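# Balance three balls in a covered pivoting tray

## Task

A tray balanced on one pivot sits inside a transparent cover. Get exactly one ball into each of its three seats; the balls may be dropped through the chutes in the cover's roof, but release each ball only once its bottom is no higher than the chute's rim. Load the tray evenly, because an unbalanced tray tips at once and sheds the balls. Arm bases (metres, heading in degrees counter-clockwise from +x): arm1 at x=+0.21 y=-0.66 z=+0.82 heading +160; arm2 at x=-0.40 y=+0.39 z=+0.78 heading -94; arm3 at x=-0.77 y=-0.33 z=+0.80 heading +33. At the end every gripper must have released and all arms must be away from the setup; the balls must stay seated without any robot holding them. Nothing may be knocked over or moved out of the work area.

## Robot and tools

Robots: three identical i2rt Big YAM arms named arm1, arm2 and arm3, each with six revolute joints, a two-finger gripper and a wrist camera (arm1_cam_wrist, arm2_cam_wrist, arm3_cam_wrist). Two fixed room cameras, cam_high and cam_low, also give views. The hand reaches roughly 1.0 m from the joint1 axis. The arms run independently; one being stalled does not pause the others.

Frame: a single scene frame, origin on the floor, +z up. Base positions and headings are given in the task. The point called hand lies midway between the fingertips; its z axis runs along the fingers and the fingers close along its y axis. No pose is printed for the feet.

Joints, all absolute targets in radians except the gripper (metres), with range and the tolerance used to call a motion done:
- joint1_rad: -2.879 to 2.879, ±0.045. Yaws the whole arm; positive is counter-clockwise seen from above; 0 points the arm along its base heading.
- joint2_rad: 0 to 3.141, ±0.14. Shoulder; at 0 the upper arm lies roughly level pointing backward, increasing lifts it up then over to the front.
- joint3_rad: 0 to 3.019, ±0.09. Elbow; 0 folds the forearm back onto the upper arm, larger values extend it.
- joint4_rad: -1.692 to 1.57, ±0.055. Hand pitch; positive tilts fingers up.
- joint5_rad: -1.57 to 1.57, ±0.03. Hand yaw; positive to the arm's right.
- joint6_rad: -2.094 to 2.094, ±0.035. Hand roll; positive is clockwise when viewed from behind the hand.
- gripper_m: 0 to 0.093, ±0.003. Fingertip gap in metres (each finger moves half). Grip force is about 50 to 62 N per pad, sometimes lower.
With joint1 and joint6 at 0 and the hand level and forward, the wrist camera sits above the hand facing the fingertips. Joints travel at different speeds, so the hand can sweep a wide, curved path between postures.

Tools:
- execute_actions(actions, cameras). actions is a list holding zero or one action. An action is an object keyed by robot name; each robot gets {"joints": {...}} with any subset of the seven keys above as absolute targets. All listed motions start at once and may finish at different moments. Omitted joints or robots may keep pushing toward an earlier target. cameras is an optional list of camera names or ["all"]; omitted or null means all, [] means none. An unknown key, camera or out-of-range value rejects the entire call with nothing moving. An empty actions list just reports state and images. Example: {"arm1": {"joints": {"gripper_m": 0.05}}, "arm2": {"joints": {"joint1_rad": 0.3}}}.
- wait(seconds): 0 to 10; commands nothing, lets the scene run, returns state and images.
- zoom_image(camera, region): region is [x0, y0, x1, y1] in pixels of that camera's latest full image, top-left origin, at most 504 by 504. Only cameras present in the latest result can be zoomed.
- read_manual(section): returns licence texts only; moves nothing.
- finished_scene(scene): ends the numbered scene irreversibly after the last command is held and reports whether the goal holds; then the next task arrives. Replying with no tool call ends everything.

Reading results: each result gives per-robot state including joint_positions, joint torques (raw drive output with per-arm offset, scale and noise; nonzero even unloaded, so treat contact inferences cautiously) and the images, whose order is named on the pictures line. joint_status tells how each commanded motion ended: off_target (stopped short, may still push), contact_stop or time_out (target dropped, holds where it stopped; after time_out a joint may keep a nearby target, within 0.375, 0.375, 0.113, 0.225, 0.075, 0.3 rad for joints 1 to 6, and move there by itself if freed), not_followed (a self/inter-arm clearance check withheld that arm's joint targets, usually with a cause line; the gripper part still runs, and withheld targets may be retried on later actions). on_its_own lists what the robot is doing that this call did not command; "held at" means the target held, not the current position. To relieve a pushing joint, command its reported position. Tiny target changes may not move a joint. A loaded joint can sag.

If a result reports a stop, later motion calls in the same reply are skipped. The scene keeps running while you compose a reply; the robots hold the last command meanwhile.

Heat: holding or pushing warms motors. A MOTOR HOT line appears from 85 °C; at 100 °C the arm's motors and gripper go limp until cooled (OVER-TEMPERATURE FAULT), the arm falls, and joint_status reads limit_stop_at_motor_heat; resend targets afterwards. Some heat carries into the next scene.

Avoid: releasing a ball above a chute's rim (lower it until its underside is at or below the rim first); filling seats unevenly so the tray tips (plan near-simultaneous or balanced placement); dropping or slamming objects; knocking anything out of the work area; arms pressing or crashing into each other (fatal; the clearance check may be too late and ignores fingers, gripper housings and wrist cameras, and no state line reports arm-to-arm contact); long hard pushes against the cover or table. Big YAMs do not stop on contact. Finish by opening grippers and retracting all arms.

Each tool is called after ">>>" as name(argument=value, ...) on one line, values as JSON.

## Session

>>> execute_actions(actions=[])

Scene clock: 0.00 s.
Joint torques (N m, as the arm reports them, + toward a larger angle): no reading
arm1.joint_positions: joint1_rad=+0.805 joint2_rad=+0.433 joint3_rad=+1.454 joint4_rad=-1.397 joint5_rad=-0.050 joint6_rad=-0.019 gripper_m=+0.094
arm1.joint_status: not commanded
arm1.hand: x=+0.0933 y=-0.7362 z=+1.4007 quat_wxyz=(+0.137, +0.800, +0.216, -0.543) (m; scene frame)
arm2.joint_positions: joint1_rad=-0.238 joint2_rad=+0.297 joint3_rad=+1.391 joint4_rad=-1.590 joint5_rad=+0.045 joint6_rad=+0.439 gripper_m=+0.094
arm2.joint_status: not commanded
arm2.hand: x=-0.4322 y=+0.3224 z=+1.3135 quat_wxyz=(-0.374, -0.791, -0.334, +0.351) (m; scene frame)
arm3.joint_positions: joint1_rad=-0.684 joint2_rad=+0.589 joint3_rad=+1.386 joint4_rad=-1.619 joint5_rad=-0.225 joint6_rad=-0.516 gripper_m=+0.094
arm3.joint_status: not commanded
arm3.hand: x=-0.5863 y=-0.3138 z=+1.2931 quat_wxyz=(-0.374, +0.227, -0.899, +0.014) (m; scene frame)
pictures: arm1_cam_wrist, arm2_cam_wrist, arm3_cam_wrist, cam_high, cam_low
Images, in order (width x height): arm1_cam_wrist 672x504, arm2_cam_wrist 672x504, arm3_cam_wrist 672x504, cam_high 672x504, cam_low 672x504.

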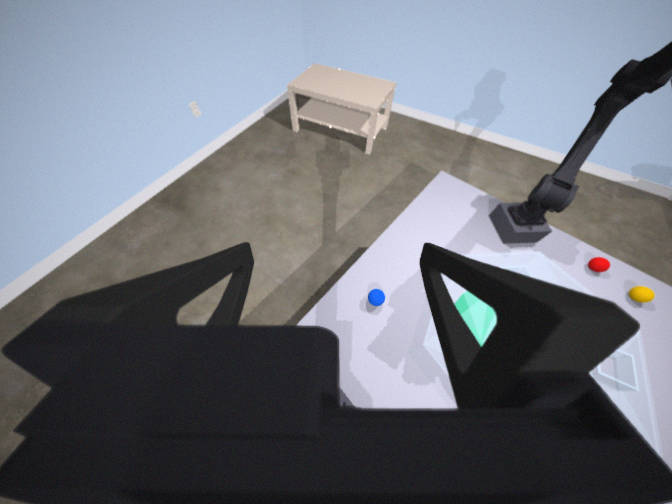

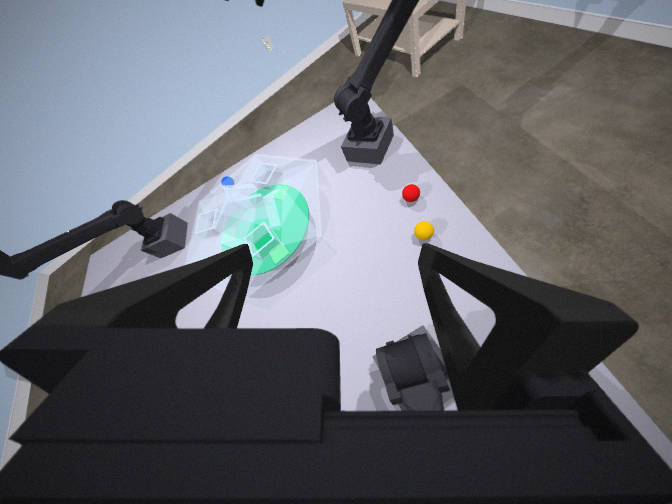

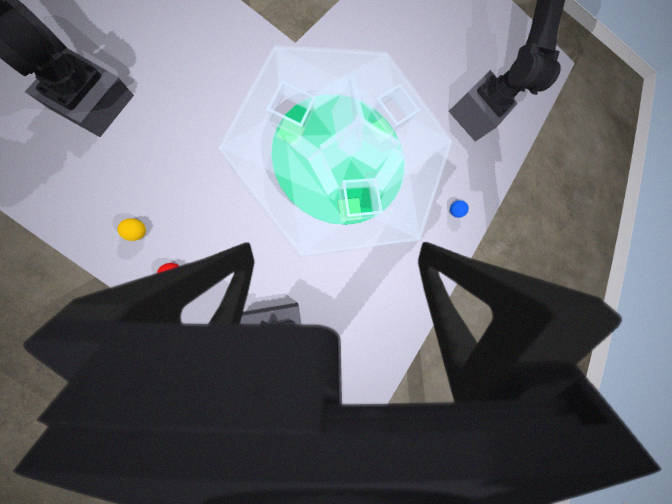

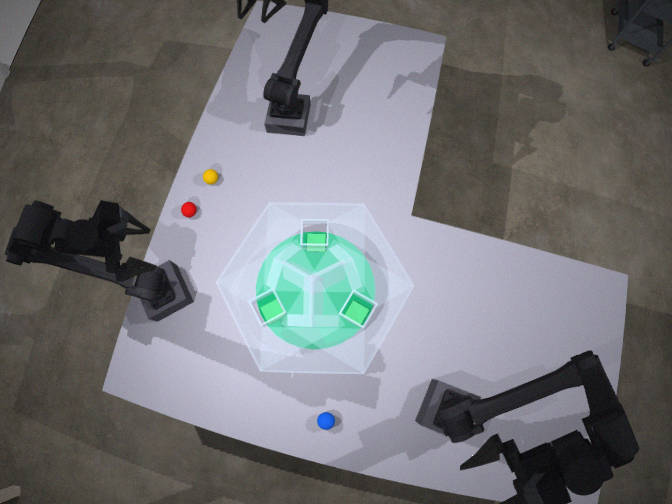

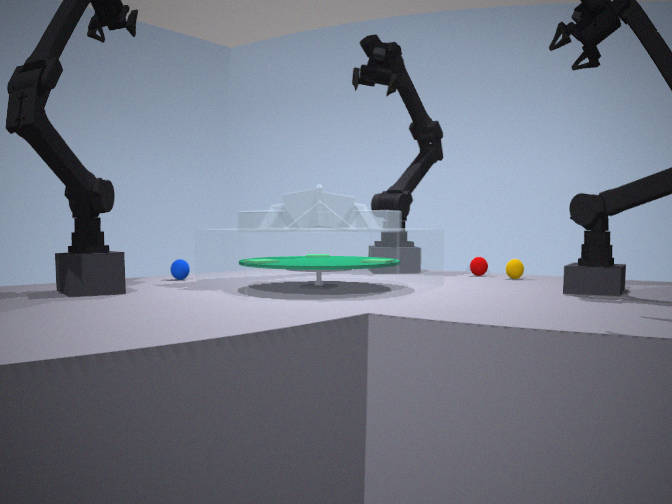

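>>> execute_actions(actions=[{"arm1":{"joints":{"joint1_rad":0.611,"joint2_rad":1.574,"joint3_rad":1.034,"joint4_rad":-1.031,"joint5_rad":0,"joint6_rad":0}},"arm2":{"joints":{"joint1_rad":-0.675,"joint2_rad":0.835,"joint3_rad":0.73,"joint4_rad":-1.466,"joint5_rad":0,"joint6_rad":0}},"arm3":{"joints":{"joint1_rad":0.826,"joint2_rad":1.296,"joint3_rad":0.788,"joint4_rad":-1.062,"joint5_rad":0,"joint6_rad":0}}}])

Scene clock: 10.60 s.
Joint torques (N m, as the arm reports them, + toward a larger angle): arm1=[ -1.54 -10.23   7.63   0.52  -0.02   0.17] | arm2=[-0.87 -1.57  9.14  0.3   0.02 -0.06] | arm3=[ 0.2  -8.08  7.23  0.6   0.16  0.13]
arm1.joint_positions: joint1_rad=+0.621 joint2_rad=+1.578 joint3_rad=+1.033 joint4_rad=-1.040 joint5_rad=-0.002 joint6_rad=-0.015 gripper_m=+0.094
arm1.joint_status: all done
arm1.hand: x=-0.1908 y=-0.7744 z=+0.8789 quat_wxyz=(-0.009, +0.989, +0.147, +0.007) (m; scene frame)
arm2.joint_positions: joint1_rad=-0.669 joint2_rad=+0.840 joint3_rad=+0.732 joint4_rad=-1.464 joint5_rad=+0.001 joint6_rad=+0.014 gripper_m=+0.094
arm2.joint_status: all done
arm2.hand: x=-0.5365 y=+0.2395 z=+0.9561 quat_wxyz=(-0.001, -0.917, -0.399, +0.000) (m; scene frame)
arm3.joint_positions: joint1_rad=+0.822 joint2_rad=+1.308 joint3_rad=+0.775 joint4_rad=-1.075 joint5_rad=-0.001 joint6_rad=-0.008 gripper_m=+0.094
arm3.joint_status: all done
arm3.hand: x=-0.7135 y=-0.0301 z=+0.8728 quat_wxyz=(+0.019, +0.645, -0.764, +0.012) (m; scene frame)
pictures: arm1_cam_wrist, arm2_cam_wrist, arm3_cam_wrist, cam_high, cam_low
Images, in order (width x height): arm1_cam_wrist 672x504, arm2_cam_wrist 672x504, arm3_cam_wrist 672x504, cam_high 672x504, cam_low 672x504.

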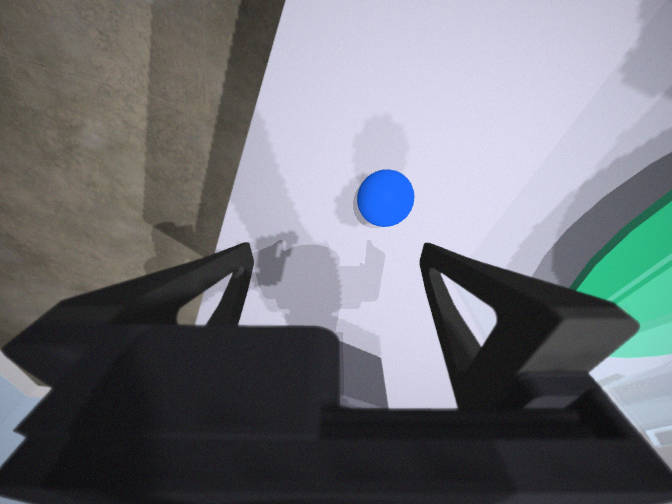

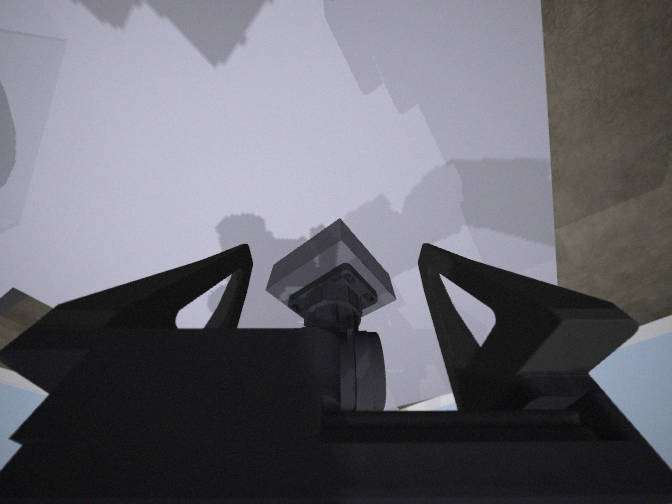

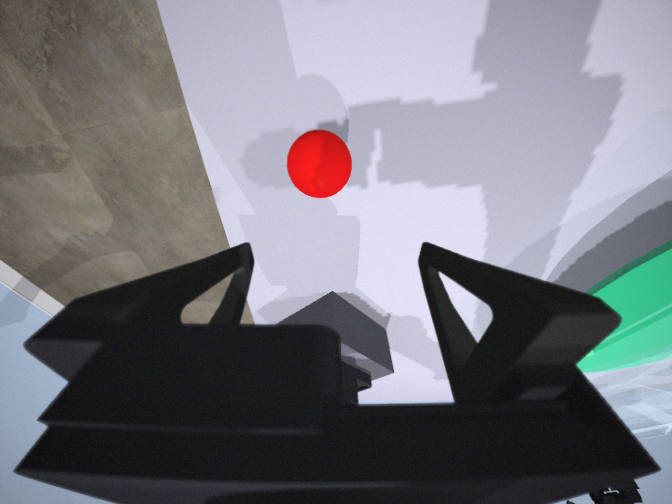

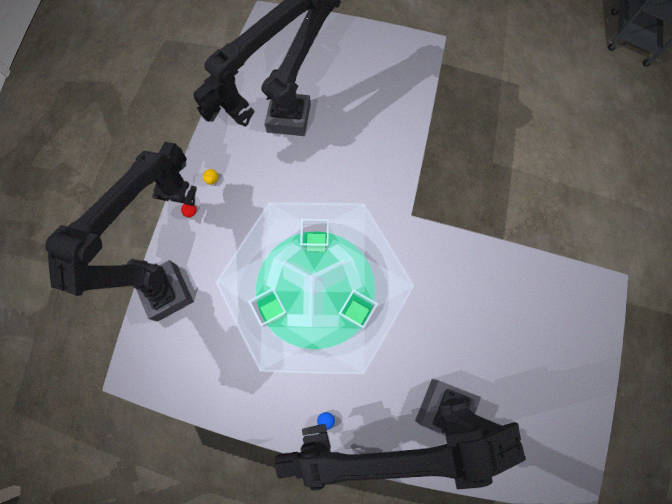

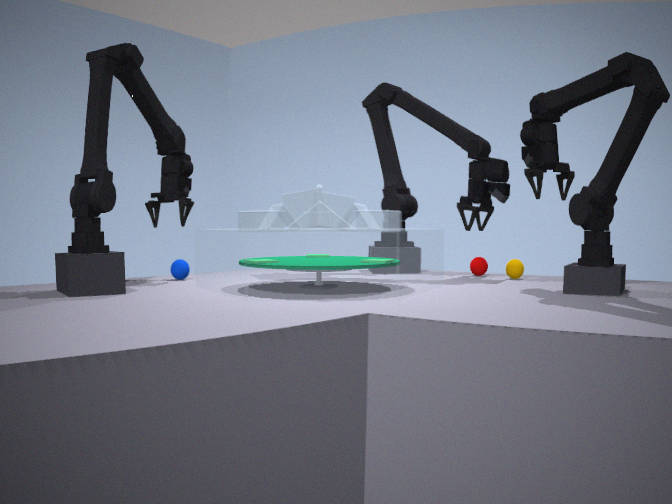

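>>> execute_actions(actions=[{"arm1":{"joints":{"joint1_rad":0.513,"joint2_rad":1.627,"joint3_rad":0.906,"joint4_rad":-0.85}},"arm3":{"joints":{"joint1_rad":0.872,"joint2_rad":1.408,"joint3_rad":0.704,"joint4_rad":-0.866}}}], cameras=["arm1_cam_wrist","arm3_cam_wrist","cam_low"])

Scene clock: 14.20 s.
Joint torques (N m, as the arm reports them, + toward a larger angle): arm1=[ -0.37 -10.15   6.65   0.59  -0.08   0.16] | arm2=[-0.81 -1.68  9.2   0.32  0.02 -0.07] | arm3=[ 0.65 -8.07  6.42  0.86  0.14  0.11]
arm1.joint_positions: joint1_rad=+0.508 joint2_rad=+1.635 joint3_rad=+0.906 joint4_rad=-0.861 joint5_rad=-0.001 joint6_rad=-0.014 gripper_m=+0.094
arm1.joint_status: all done
arm1.hand: x=-0.1803 y=-0.7242 z=+0.8190 quat_wxyz=(-0.009, +0.996, +0.090, +0.009) (m; scene frame)
arm2.joint_positions: joint1_rad=-0.669 joint2_rad=+0.840 joint3_rad=+0.732 joint4_rad=-1.464 joint5_rad=+0.001 joint6_rad=+0.014 gripper_m=+0.094
arm2.joint_status: not commanded
arm2.hand: x=-0.5365 y=+0.2395 z=+0.9561 quat_wxyz=(-0.001, -0.917, -0.399, +0.000) (m; scene frame)
arm3.joint_positions: joint1_rad=+0.866 joint2_rad=+1.418 joint3_rad=+0.691 joint4_rad=-0.882 joint5_rad=-0.001 joint6_rad=-0.007 gripper_m=+0.094
arm3.joint_status: all done
arm3.hand: x=-0.7275 y=-0.0296 z=+0.8147 quat_wxyz=(+0.018, +0.661, -0.750, +0.012) (m; scene frame)
pictures: arm1_cam_wrist, arm3_cam_wrist, cam_low
Images, in order (width x height): arm1_cam_wrist 672x504, arm3_cam_wrist 672x504, cam_low 672x504.

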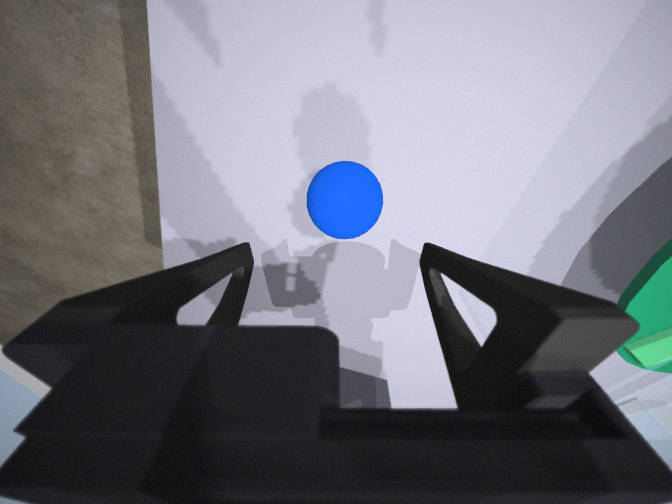

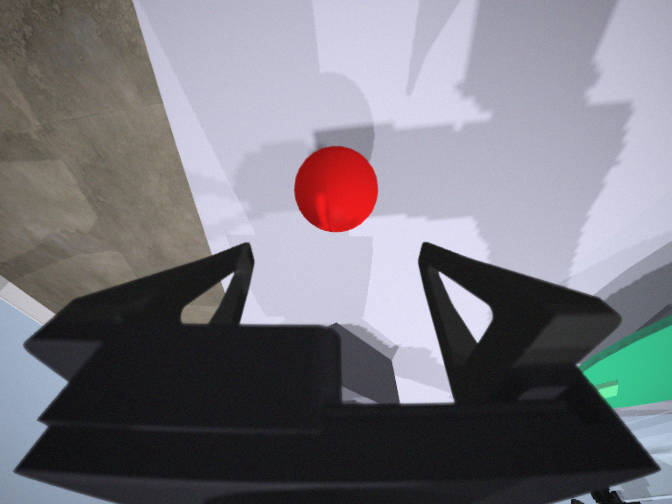

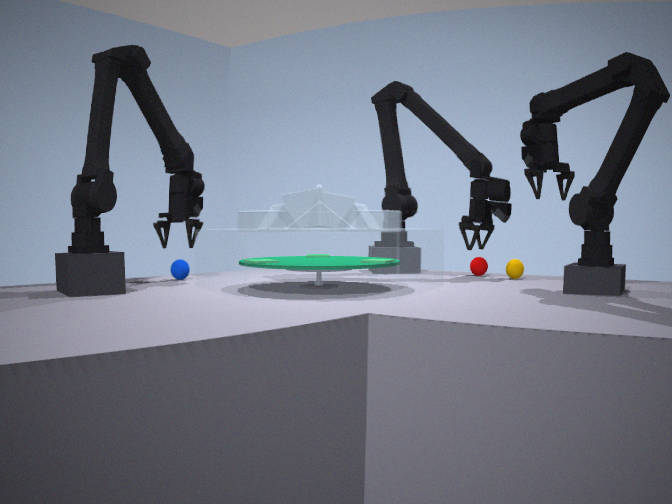

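>>> execute_actions(actions=[{"arm1":{"joints":{"joint1_rad":0.50,"joint2_rad":1.76,"joint3_rad":0.859,"joint4_rad":-0.653}},"arm3":{"joints":{"joint2_rad":1.56,"joint3_rad":0.65,"joint4_rad":-0.625}}}], cameras=["arm1_cam_wrist","arm3_cam_wrist","cam_low"])

Scene clock: 17.17 s.
Joint torques (N m, as the arm reports them, + toward a larger angle): arm1=[ -1.39 -11.14   5.14   0.63  -0.07   0.17] | arm2=[-0.87 -1.57  9.16  0.31  0.03 -0.06] | arm3=[ 1.12 -8.7   4.72  0.79  0.11  0.1 ]
arm1.joint_positions: joint1_rad=+0.508 joint2_rad=+1.773 joint3_rad=+0.863 joint4_rad=-0.663 joint5_rad=-0.001 joint6_rad=-0.014 gripper_m=+0.094
arm1.joint_status: all done
arm1.hand: x=-0.1843 y=-0.7239 z=+0.7554 quat_wxyz=(-0.008, +0.996, +0.090, +0.001) (m; scene frame)
arm2.joint_positions: joint1_rad=-0.669 joint2_rad=+0.840 joint3_rad=+0.732 joint4_rad=-1.464 joint5_rad=+0.001 joint6_rad=+0.014 gripper_m=+0.094
arm2.joint_status: not commanded
arm2.hand: x=-0.5365 y=+0.2395 z=+0.9561 quat_wxyz=(-0.001, -0.917, -0.399, +0.000) (m; scene frame)
arm3.joint_positions: joint1_rad=+0.866 joint2_rad=+1.569 joint3_rad=+0.643 joint4_rad=-0.641 joint5_rad=-0.001 joint6_rad=-0.007 gripper_m=+0.094
arm3.joint_status: all done
arm3.hand: x=-0.7262 y=-0.0178 z=+0.7570 quat_wxyz=(+0.003, +0.662, -0.750, -0.002) (m; scene frame)
pictures: arm1_cam_wrist, arm3_cam_wrist, cam_low
Images, in order (width x height): arm1_cam_wrist 672x504, arm3_cam_wrist 672x504, cam_low 672x504.

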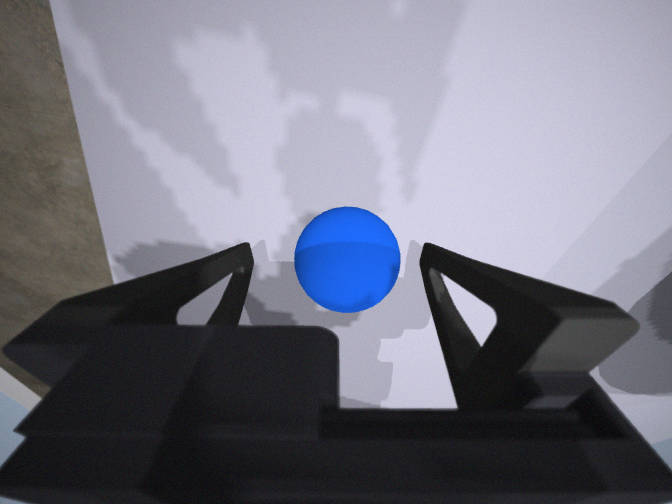

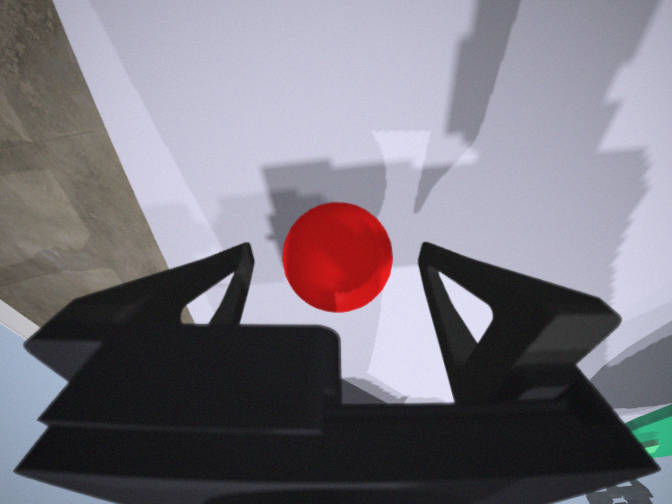

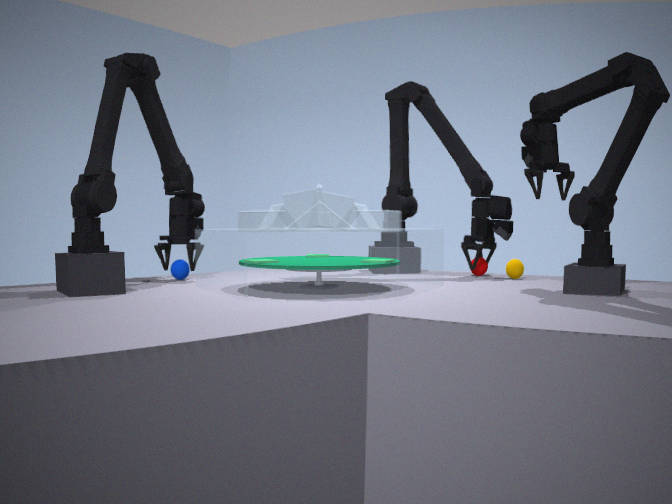

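>>> execute_actions(actions=[{"arm1":{"joints":{"gripper_m":0.045}},"arm3":{"joints":{"gripper_m":0.045}}}], cameras=["arm1_cam_wrist","arm3_cam_wrist"])

Scene clock: 18.63 s.
Joint torques (N m, as the arm reports them, + toward a larger angle): arm1=[ -1.4  -11.31   5.21   0.58  -0.08   0.16] | arm2=[-0.79 -1.77  9.18  0.35  0.02 -0.06] | arm3=[ 0.92 -8.99  4.84  0.92  0.13  0.08]
arm1.joint_positions: joint1_rad=+0.508 joint2_rad=+1.773 joint3_rad=+0.863 joint4_rad=-0.662 joint5_rad=+0.000 joint6_rad=-0.014 gripper_m=+0.055
arm1.joint_status: gripper_m off_target (ended at +0.055, target +0.045)
arm1.hand: x=-0.1846 y=-0.7237 z=+0.7554 quat_wxyz=(-0.008, +0.996, +0.090, +0.000) (m; scene frame)
arm2.joint_positions: joint1_rad=-0.669 joint2_rad=+0.840 joint3_rad=+0.732 joint4_rad=-1.464 joint5_rad=+0.001 joint6_rad=+0.014 gripper_m=+0.094
arm2.joint_status: not commanded
arm2.hand: x=-0.5365 y=+0.2395 z=+0.9561 quat_wxyz=(-0.001, -0.917, -0.399, +0.000) (m; scene frame)
arm3.joint_positions: joint1_rad=+0.866 joint2_rad=+1.569 joint3_rad=+0.643 joint4_rad=-0.640 joint5_rad=+0.000 joint6_rad=-0.007 gripper_m=+0.055
arm3.joint_status: gripper_m off_target (ended at +0.055, target +0.045)
arm3.hand: x=-0.7261 y=-0.0176 z=+0.7570 quat_wxyz=(+0.002, +0.661, -0.750, -0.002) (m; scene frame)
pictures: arm1_cam_wrist, arm3_cam_wrist
Images, in order (width x height): arm1_cam_wrist 672x504, arm3_cam_wrist 672x504.

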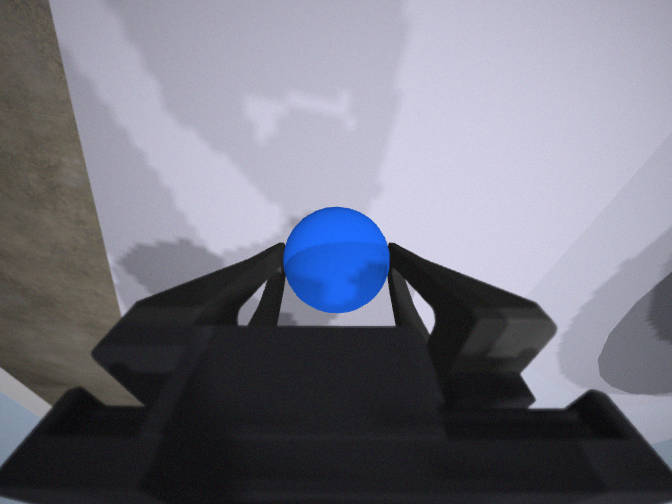

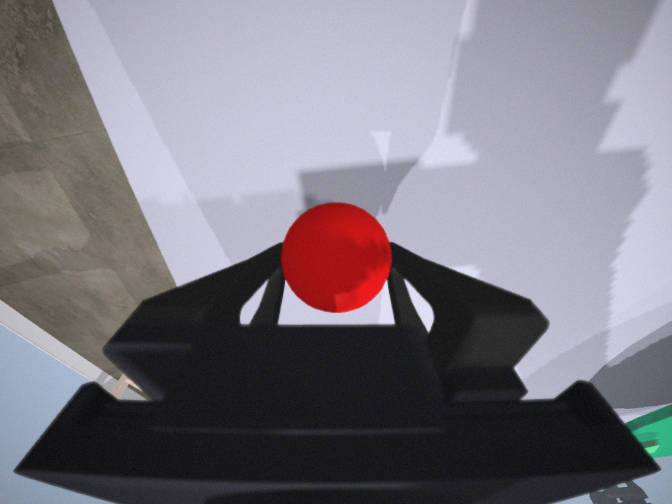

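>>> execute_actions(actions=[{"arm1":{"joints":{"joint2_rad":1.44,"joint3_rad":1.308,"joint4_rad":-1.425}},"arm3":{"joints":{"joint2_rad":1.17,"joint3_rad":1.11,"joint4_rad":-1.48}}}], cameras=[])

Scene clock: 21.67 s.
Joint torques (N m, as the arm reports them, + toward a larger angle): arm1=[ -1.35 -10.2   10.47  -0.17  -0.08   0.16] | arm2=[-0.86 -1.64  9.15  0.31  0.01 -0.07] | arm3=[ 0.49 -6.71  9.23 -0.39  0.11  0.11]
arm1.joint_positions: joint1_rad=+0.508 joint2_rad=+1.454 joint3_rad=+1.283 joint4_rad=-1.415 joint5_rad=+0.000 joint6_rad=-0.014 gripper_m=+0.055
arm1.joint_status: all done
arm1.hand: x=-0.2032 y=-0.7313 z=+1.0191 quat_wxyz=(-0.009, +0.996, +0.090, +0.007) (m; scene frame)
arm2.joint_positions: joint1_rad=-0.669 joint2_rad=+0.840 joint3_rad=+0.732 joint4_rad=-1.464 joint5_rad=+0.001 joint6_rad=+0.014 gripper_m=+0.094
arm2.joint_status: not commanded
arm2.hand: x=-0.5365 y=+0.2395 z=+0.9561 quat_wxyz=(-0.001, -0.917, -0.399, +0.000) (m; scene frame)
arm3.joint_positions: joint1_rad=+0.866 joint2_rad=+1.173 joint3_rad=+1.088 joint4_rad=-1.466 joint5_rad=+0.000 joint6_rad=-0.007 gripper_m=+0.055
arm3.joint_status: all done
arm3.hand: x=-0.7241 y=-0.0128 z=+1.0267 quat_wxyz=(-0.004, +0.661, -0.750, -0.007) (m; scene frame)
pictures: none
No camera images: the call's "cameras" was empty. Leave "cameras" out to get every camera's image.

>>> execute_actions(actions=[{"arm1":{"joints":{"joint1_rad":-0.48,"joint3_rad":1.33,"joint4_rad":-1.45}},"arm3":{"joints":{"joint1_rad":-0.647}}}], cameras=[])

>>> execute_actions(actions=[{"arm2":{"joints":{"joint1_rad":-0.687,"joint2_rad":1.50,"joint3_rad":0.865,"joint4_rad":-0.915}}}])

Scene clock: 25.10 s.
Joint torques (N m, as the arm reports them, + toward a larger angle): arm1=[ -0.55 -10.06  12.16  -0.24  -0.15   0.15] | arm2=[-0.86 -1.73  9.19  0.33  0.03 -0.06] | arm3=[ 0.12 -6.51  9.24 -0.25  0.11  0.12]
arm1.joint_positions: joint1_rad=-0.479 joint2_rad=+1.454 joint3_rad=+1.283 joint4_rad=-1.440 joint5_rad=+0.001 joint6_rad=-0.014 gripper_m=+0.055
arm1.joint_status: all done
arm1.hand: x=-0.0714 y=-0.3608 z=+1.0250 quat_wxyz=(+0.000, +0.920, -0.393, +0.014) (m; scene frame)
arm2.joint_positions: joint1_rad=-0.669 joint2_rad=+0.840 joint3_rad=+0.732 joint4_rad=-1.464 joint5_rad=+0.001 joint6_rad=+0.014 gripper_m=+0.094
arm2.joint_status: not commanded
arm2.hand: x=-0.5365 y=+0.2395 z=+0.9561 quat_wxyz=(-0.001, -0.917, -0.399, +0.000) (m; scene frame)
arm3.joint_positions: joint1_rad=-0.645 joint2_rad=+1.173 joint3_rad=+1.088 joint4_rad=-1.466 joint5_rad=+0.000 joint6_rad=-0.006 gripper_m=+0.055
arm3.joint_status: all done
arm3.hand: x=-0.4446 y=-0.3571 z=+1.0269 quat_wxyz=(-0.008, -0.033, -0.999, +0.003) (m; scene frame)
pictures: none
No camera images: the call's "cameras" was empty. Leave "cameras" out to get every camera's image.

Scene clock: 26.43 s.
Joint torques (N m, as the arm reports them, + toward a larger angle): arm1=[ -0.68 -10.12  12.16  -0.21  -0.14   0.16] | arm2=[ -1.2  -10.41   9.31   0.88   0.02  -0.06] | arm3=[ 0.55 -6.4   9.11 -0.43  0.07  0.09]
arm1.joint_positions: joint1_rad=-0.479 joint2_rad=+1.454 joint3_rad=+1.283 joint4_rad=-1.440 joint5_rad=+0.001 joint6_rad=-0.014 gripper_m=+0.055
arm1.joint_status: not commanded
arm1.hand: x=-0.0714 y=-0.3608 z=+1.0250 quat_wxyz=(+0.000, +0.920, -0.393, +0.014) (m; scene frame)
arm2.joint_positions: joint1_rad=-0.676 joint2_rad=+1.501 joint3_rad=+0.844 joint4_rad=-0.926 joint5_rad=+0.001 joint6_rad=+0.014 gripper_m=+0.094
arm2.joint_status: all done
arm2.hand: x=-0.6478 y=+0.1198 z=+0.8191 quat_wxyz=(+0.001, -0.918, -0.396, -0.006) (m; scene frame)
arm3.joint_positions: joint1_rad=-0.645 joint2_rad=+1.173 joint3_rad=+1.088 joint4_rad=-1.466 joint5_rad=+0.000 joint6_rad=-0.006 gripper_m=+0.055
arm3.joint_status: not commanded
arm3.hand: x=-0.4446 y=-0.3571 z=+1.0269 quat_wxyz=(-0.008, -0.033, -0.999, +0.003) (m; scene frame)
pictures: arm1_cam_wrist, arm2_cam_wrist, arm3_cam_wrist, cam_high, cam_low
Images, in order (width x height): arm1_cam_wrist 672x504, arm2_cam_wrist 672x504, arm3_cam_wrist 672x504, cam_high 672x504, cam_low 672x504.

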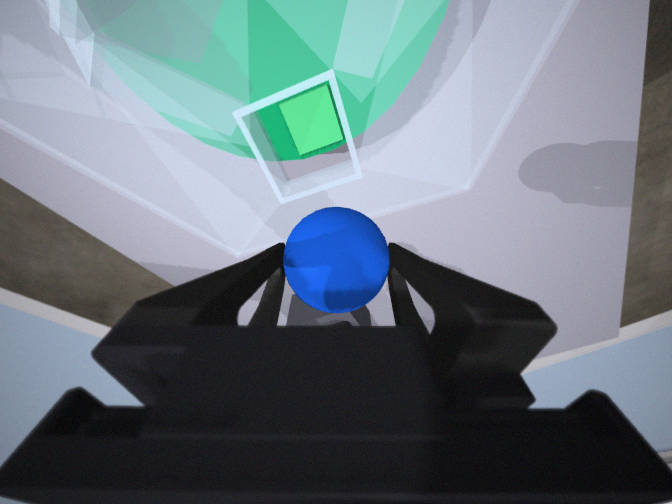

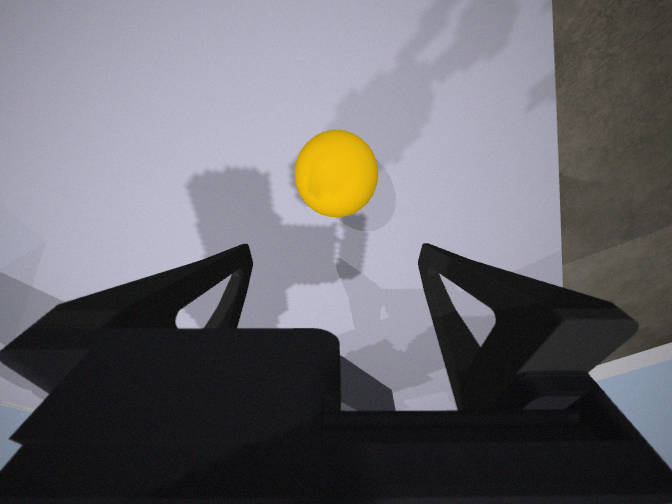

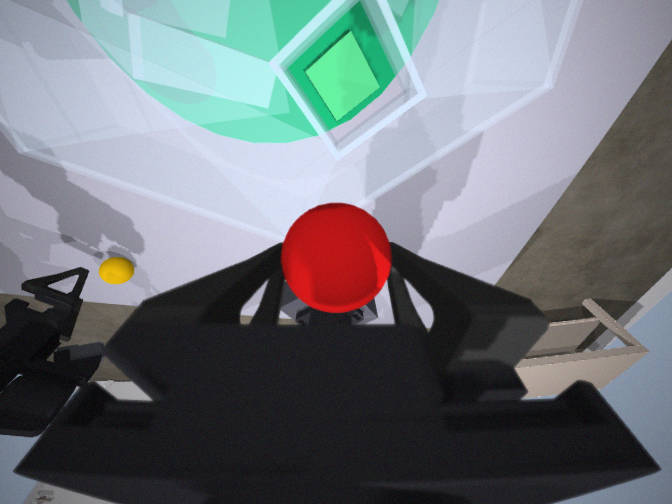

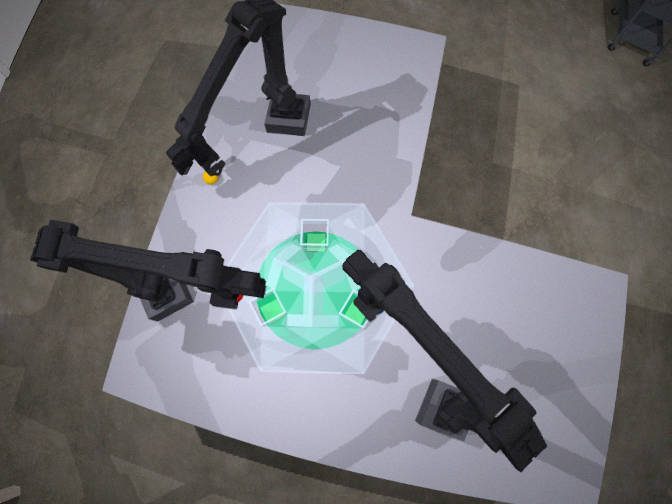

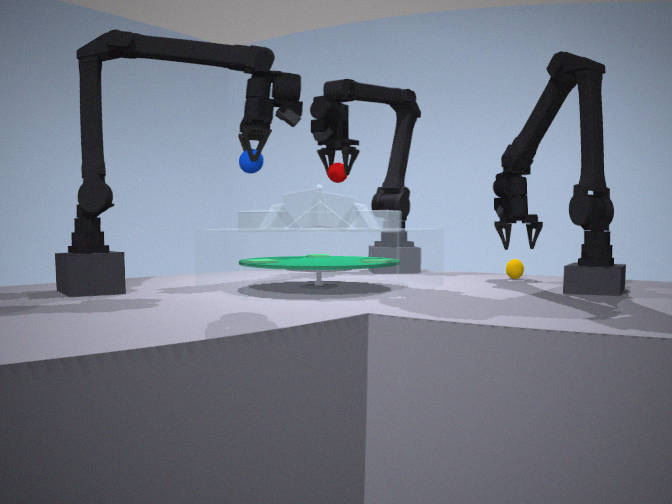

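>>> execute_actions(actions=[{"arm1":{"joints":{"joint1_rad":-0.40,"joint2_rad":1.495,"joint3_rad":1.206,"joint4_rad":-1.267,"joint6_rad":1.17}},"arm2":{"joints":{"joint2_rad":1.662,"joint3_rad":0.86,"joint4_rad":-0.745}},"arm3":{"joints":{"joint1_rad":-0.675,"joint2_rad":1.39,"joint3_rad":1.16,"joint4_rad":-1.30,"joint6_rad":0.87}}}])

Scene clock: 35.63 s.
Joint torques (N m, as the arm reports them, + toward a larger angle): arm1=[ -0.79 -10.8    8.5    0.55  -0.01   0.16] | arm2=[ -1.27 -12.44   7.82   0.87   0.03  -0.07] | arm3=[ -0.74 -11.65  10.26   0.71   0.17   0.11]
arm1.joint_positions: joint1_rad=-0.398 joint2_rad=+1.511 joint3_rad=+1.204 joint4_rad=-1.277 joint5_rad=+0.000 joint6_rad=+1.154 gripper_m=+0.055
arm1.joint_status: all done
arm1.hand: x=-0.1068 y=-0.3729 z=+0.9719 quat_wxyz=(-0.005, +0.584, -0.812, -0.001) (m; scene frame)
arm2.joint_positions: joint1_rad=-0.676 joint2_rad=+1.669 joint3_rad=+0.844 joint4_rad=-0.757 joint5_rad=+0.001 joint6_rad=+0.014 gripper_m=+0.094
arm2.joint_status: all done
arm2.hand: x=-0.6615 y=+0.1047 z=+0.7594 quat_wxyz=(+0.001, -0.918, -0.396, -0.005) (m; scene frame)
arm3.joint_positions: joint1_rad=-0.667 joint2_rad=+1.418 joint3_rad=+1.116 joint4_rad=-1.312 joint5_rad=+0.000 joint6_rad=+0.862 gripper_m=+0.055
arm3.joint_status: all done
arm3.hand: x=-0.3839 y=-0.3704 z=+0.9545 quat_wxyz=(+0.021, -0.460, -0.887, +0.012) (m; scene frame)
pictures: arm1_cam_wrist, arm2_cam_wrist, arm3_cam_wrist, cam_high, cam_low
Images, in order (width x height): arm1_cam_wrist 672x504, arm2_cam_wrist 672x504, arm3_cam_wrist 672x504, cam_high 672x504, cam_low 672x504.

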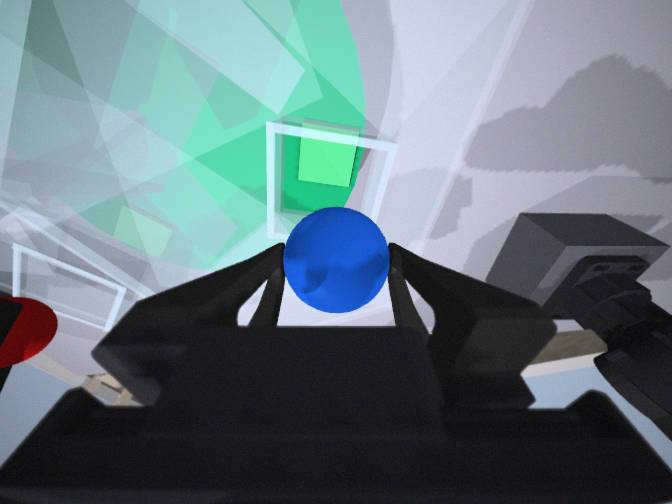

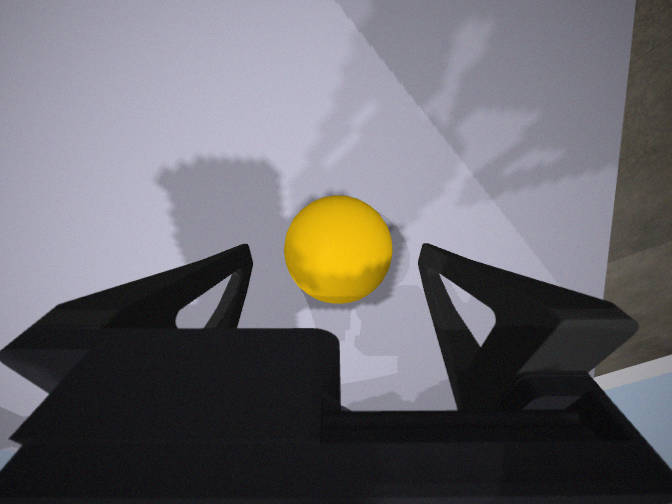

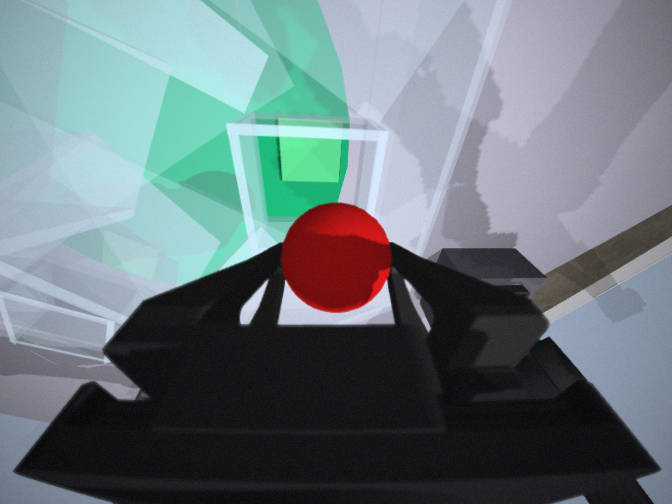

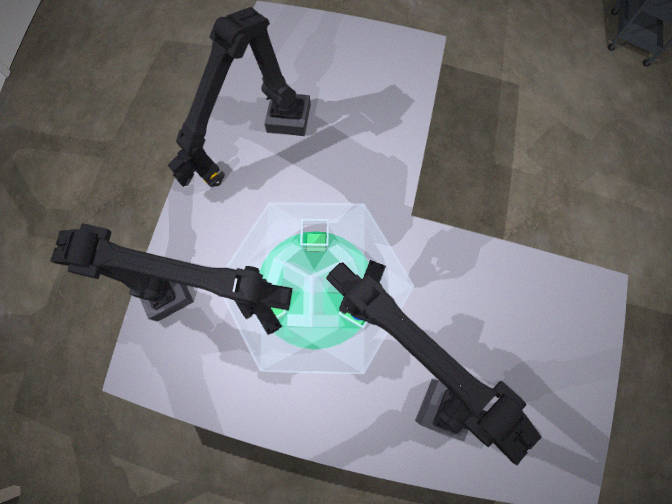

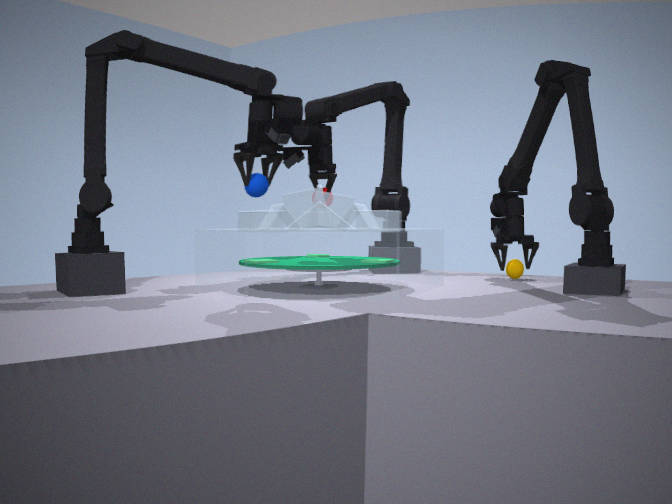

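>>> execute_actions(actions=[{"arm1":{"joints":{"joint2_rad":1.538,"joint3_rad":1.167,"joint4_rad":-1.178,"joint6_rad":1.32}},"arm2":{"joints":{"gripper_m":0.045}},"arm3":{"joints":{"joint2_rad":1.44,"joint3_rad":1.105,"joint4_rad":-1.205,"joint6_rad":0.92}}}], cameras=["arm2_cam_wrist"])

>>> execute_actions(actions=[{"arm2":{"joints":{"joint2_rad":1.40,"joint3_rad":1.27,"joint4_rad":-1.45}}}], cameras=[])

Scene clock: 41.53 s.
Joint torques (N m, as the arm reports them, + toward a larger angle): arm1=[ -0.77 -10.57   7.94   0.6    0.     0.17] | arm2=[ -1.27 -12.53   7.81   0.88   0.    -0.06] | arm3=[ 0.09 -9.94  8.    0.65  0.17  0.09]
arm1.joint_positions: joint1_rad=-0.398 joint2_rad=+1.547 joint3_rad=+1.170 joint4_rad=-1.188 joint5_rad=+0.000 joint6_rad=+1.304 gripper_m=+0.055
arm1.joint_status: all done
arm1.hand: x=-0.1140 y=-0.3660 z=+0.9453 quat_wxyz=(-0.002, +0.522, -0.853, -0.011) (m; scene frame)
arm2.joint_positions: joint1_rad=-0.676 joint2_rad=+1.669 joint3_rad=+0.844 joint4_rad=-0.756 joint5_rad=+0.001 joint6_rad=+0.013 gripper_m=+0.055
arm2.joint_status: gripper_m off_target (ended at +0.055, target +0.045)
arm2.hand: x=-0.6617 y=+0.1046 z=+0.7594 quat_wxyz=(+0.001, -0.918, -0.396, -0.005) (m; scene frame)
arm3.joint_positions: joint1_rad=-0.667 joint2_rad=+1.440 joint3_rad=+1.092 joint4_rad=-1.220 joint5_rad=+0.000 joint6_rad=+0.913 gripper_m=+0.055
arm3.joint_status: all done
arm3.hand: x=-0.3699 y=-0.3719 z=+0.9373 quat_wxyz=(+0.000, -0.483, -0.876, +0.003) (m; scene frame)
pictures: arm2_cam_wrist
Images, in order (width x height): arm2_cam_wrist 672x504.

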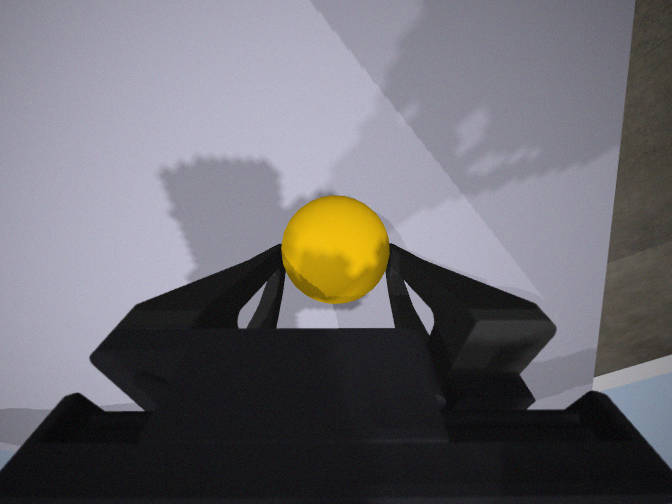

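Scene clock: 42.90 s.
Joint torques (N m, as the arm reports them, + toward a larger angle): arm1=[ -0.72 -10.64   7.92   0.57  -0.01   0.18] | arm2=[ -1.24 -10.97  10.91  -0.17   0.    -0.06] | arm3=[ -0.55 -10.1    7.94   0.78   0.16   0.11]
arm1.joint_positions: joint1_rad=-0.398 joint2_rad=+1.547 joint3_rad=+1.170 joint4_rad=-1.188 joint5_rad=+0.000 joint6_rad=+1.304 gripper_m=+0.055
arm1.joint_status: not commanded
arm1.hand: x=-0.1140 y=-0.3660 z=+0.9453 quat_wxyz=(-0.002, +0.521, -0.853, -0.011) (m; scene frame)
arm2.joint_positions: joint1_rad=-0.676 joint2_rad=+1.403 joint3_rad=+1.251 joint4_rad=-1.440 joint5_rad=+0.001 joint6_rad=+0.013 gripper_m=+0.055
arm2.joint_status: all done
arm2.hand: x=-0.6723 y=+0.0941 z=+0.9971 quat_wxyz=(+0.003, -0.918, -0.396, -0.009) (m; scene frame)
arm3.joint_positions: joint1_rad=-0.667 joint2_rad=+1.440 joint3_rad=+1.092 joint4_rad=-1.220 joint5_rad=+0.000 joint6_rad=+0.913 gripper_m=+0.055
arm3.joint_status: not commanded
arm3.hand: x=-0.3699 y=-0.3719 z=+0.9373 quat_wxyz=(+0.000, -0.483, -0.876, +0.003) (m; scene frame)
pictures: none
No camera images: the call's "cameras" was empty. Leave "cameras" out to get every camera's image.

>>> execute_actions(actions=[{"arm2":{"joints":{"joint1_rad":0.36,"joint2_rad":1.62,"joint3_rad":1.76,"joint4_rad":-1.6,"joint6_rad":1.87}}}], cameras=[])

>>> execute_actions(actions=[{"arm2":{"joints":{"joint2_rad":1.82,"joint3_rad":1.72,"joint4_rad":-1.46}}}])

Scene clock: 46.70 s.
Joint torques (N m, as the arm reports them, + toward a larger angle): arm1=[ -0.73 -10.71   7.94   0.57  -0.01   0.18] | arm2=[ -0.96 -16.43  12.86  -0.04   0.26   0.25] | arm3=[-0.39 -9.36  8.06  0.77  0.18  0.12]
arm1.joint_positions: joint1_rad=-0.398 joint2_rad=+1.547 joint3_rad=+1.170 joint4_rad=-1.188 joint5_rad=+0.000 joint6_rad=+1.304 gripper_m=+0.055
arm1.joint_status: not commanded
arm1.hand: x=-0.1140 y=-0.3660 z=+0.9453 quat_wxyz=(-0.002, +0.521, -0.853, -0.011) (m; scene frame)
arm2.joint_positions: joint1_rad=+0.367 joint2_rad=+1.634 joint3_rad=+1.721 joint4_rad=-1.590 joint5_rad=-0.003 joint6_rad=+1.856 gripper_m=+0.055
arm2.joint_status: all done
arm2.hand: x=-0.2515 y=-0.1006 z=+1.0786 quat_wxyz=(-0.033, -0.999, -0.008, -0.012) (m; scene frame)
arm3.joint_positions: joint1_rad=-0.667 joint2_rad=+1.440 joint3_rad=+1.092 joint4_rad=-1.220 joint5_rad=+0.000 joint6_rad=+0.913 gripper_m=+0.055
arm3.joint_status: not commanded
arm3.hand: x=-0.3699 y=-0.3719 z=+0.9373 quat_wxyz=(+0.000, -0.483, -0.876, +0.003) (m; scene frame)
pictures: none
No camera images: the call's "cameras" was empty. Leave "cameras" out to get every camera's image.

Scene clock: 48.00 s.
Joint torques (N m, as the arm reports them, + toward a larger angle): arm1=[ -0.81 -10.7    7.95   0.58   0.     0.18] | arm2=[ -0.79 -19.59  10.78   0.52   0.25   0.27] | arm3=[-0.53 -9.64  7.85  0.81  0.2   0.1 ]
arm1.joint_positions: joint1_rad=-0.398 joint2_rad=+1.547 joint3_rad=+1.170 joint4_rad=-1.188 joint5_rad=+0.000 joint6_rad=+1.304 gripper_m=+0.055
arm1.joint_status: not commanded
arm1.hand: x=-0.1140 y=-0.3660 z=+0.9453 quat_wxyz=(-0.002, +0.521, -0.853, -0.011) (m; scene frame)
arm2.joint_positions: joint1_rad=+0.367 joint2_rad=+1.834 joint3_rad=+1.701 joint4_rad=-1.466 joint5_rad=-0.003 joint6_rad=+1.857 gripper_m=+0.055
arm2.joint_status: all done
arm2.hand: x=-0.2375 y=-0.1458 z=+0.9691 quat_wxyz=(+0.012, -1.000, -0.007, +0.002) (m; scene frame)
arm3.joint_positions: joint1_rad=-0.667 joint2_rad=+1.440 joint3_rad=+1.092 joint4_rad=-1.220 joint5_rad=+0.000 joint6_rad=+0.913 gripper_m=+0.055
arm3.joint_status: not commanded
arm3.hand: x=-0.3699 y=-0.3719 z=+0.9373 quat_wxyz=(+0.000, -0.483, -0.876, +0.003) (m; scene frame)
pictures: arm1_cam_wrist, arm2_cam_wrist, arm3_cam_wrist, cam_high, cam_low
Images, in order (width x height): arm1_cam_wrist 672x504, arm2_cam_wrist 672x504, arm3_cam_wrist 672x504, cam_high 672x504, cam_low 672x504.

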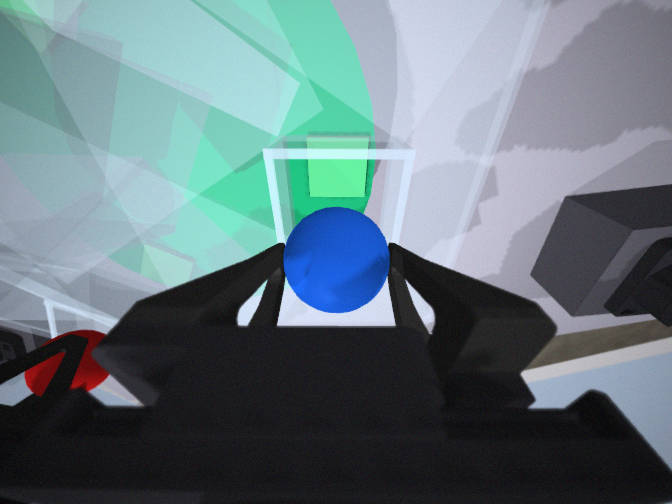

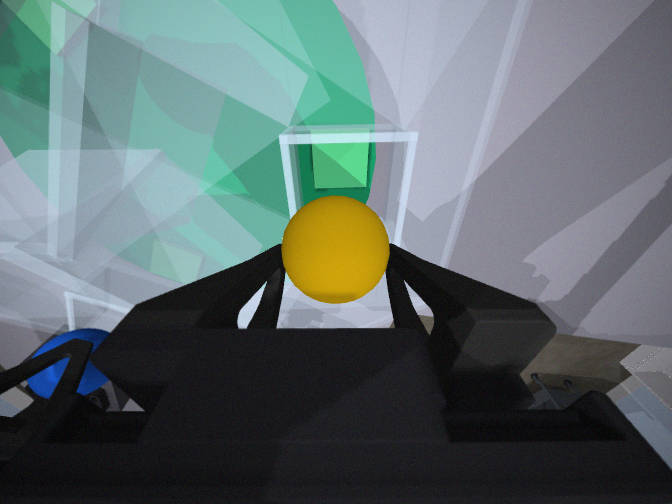

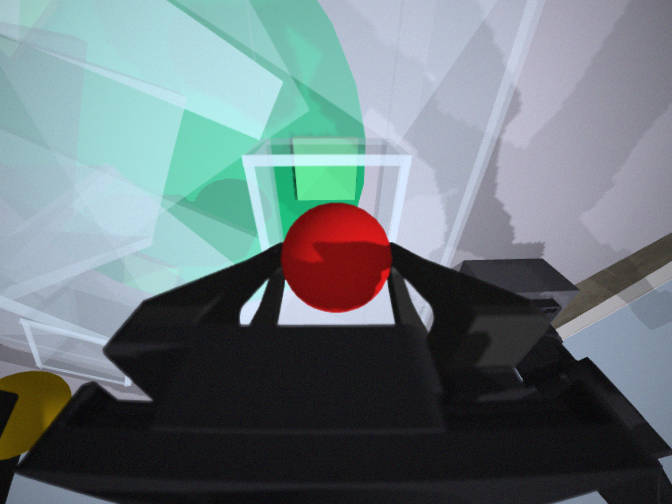

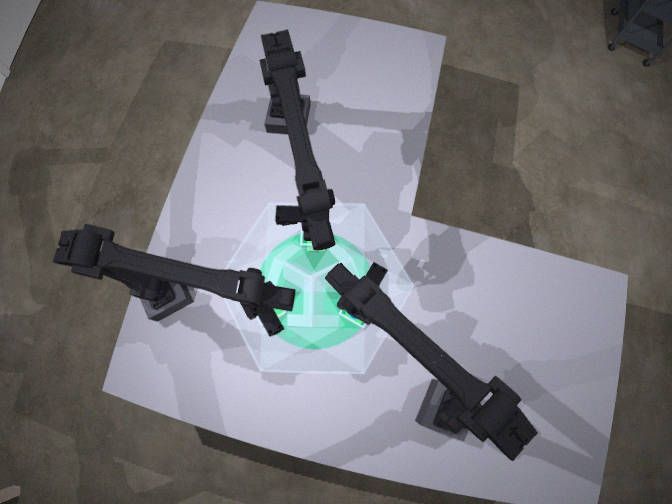

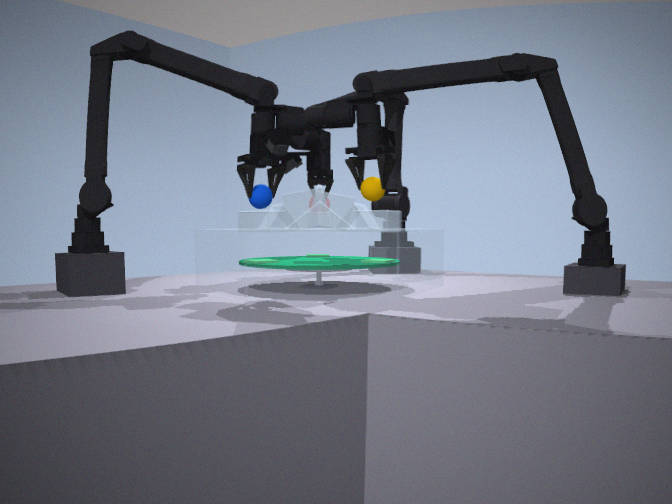

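>>> zoom_image(camera="cam_low", region=[220, 150, 420, 280])

Region (220, 150, 420, 280) of cam_low's 672x504 image, scaled by 2.520, with more detail than that image has; it fills the top 328 rows of this view, and the rest is white.

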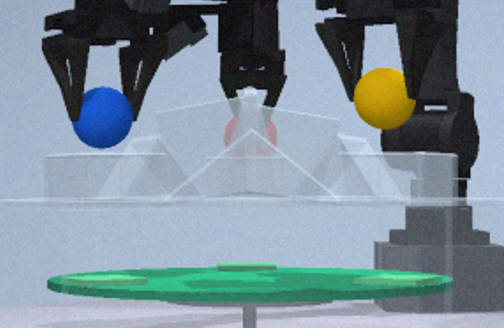

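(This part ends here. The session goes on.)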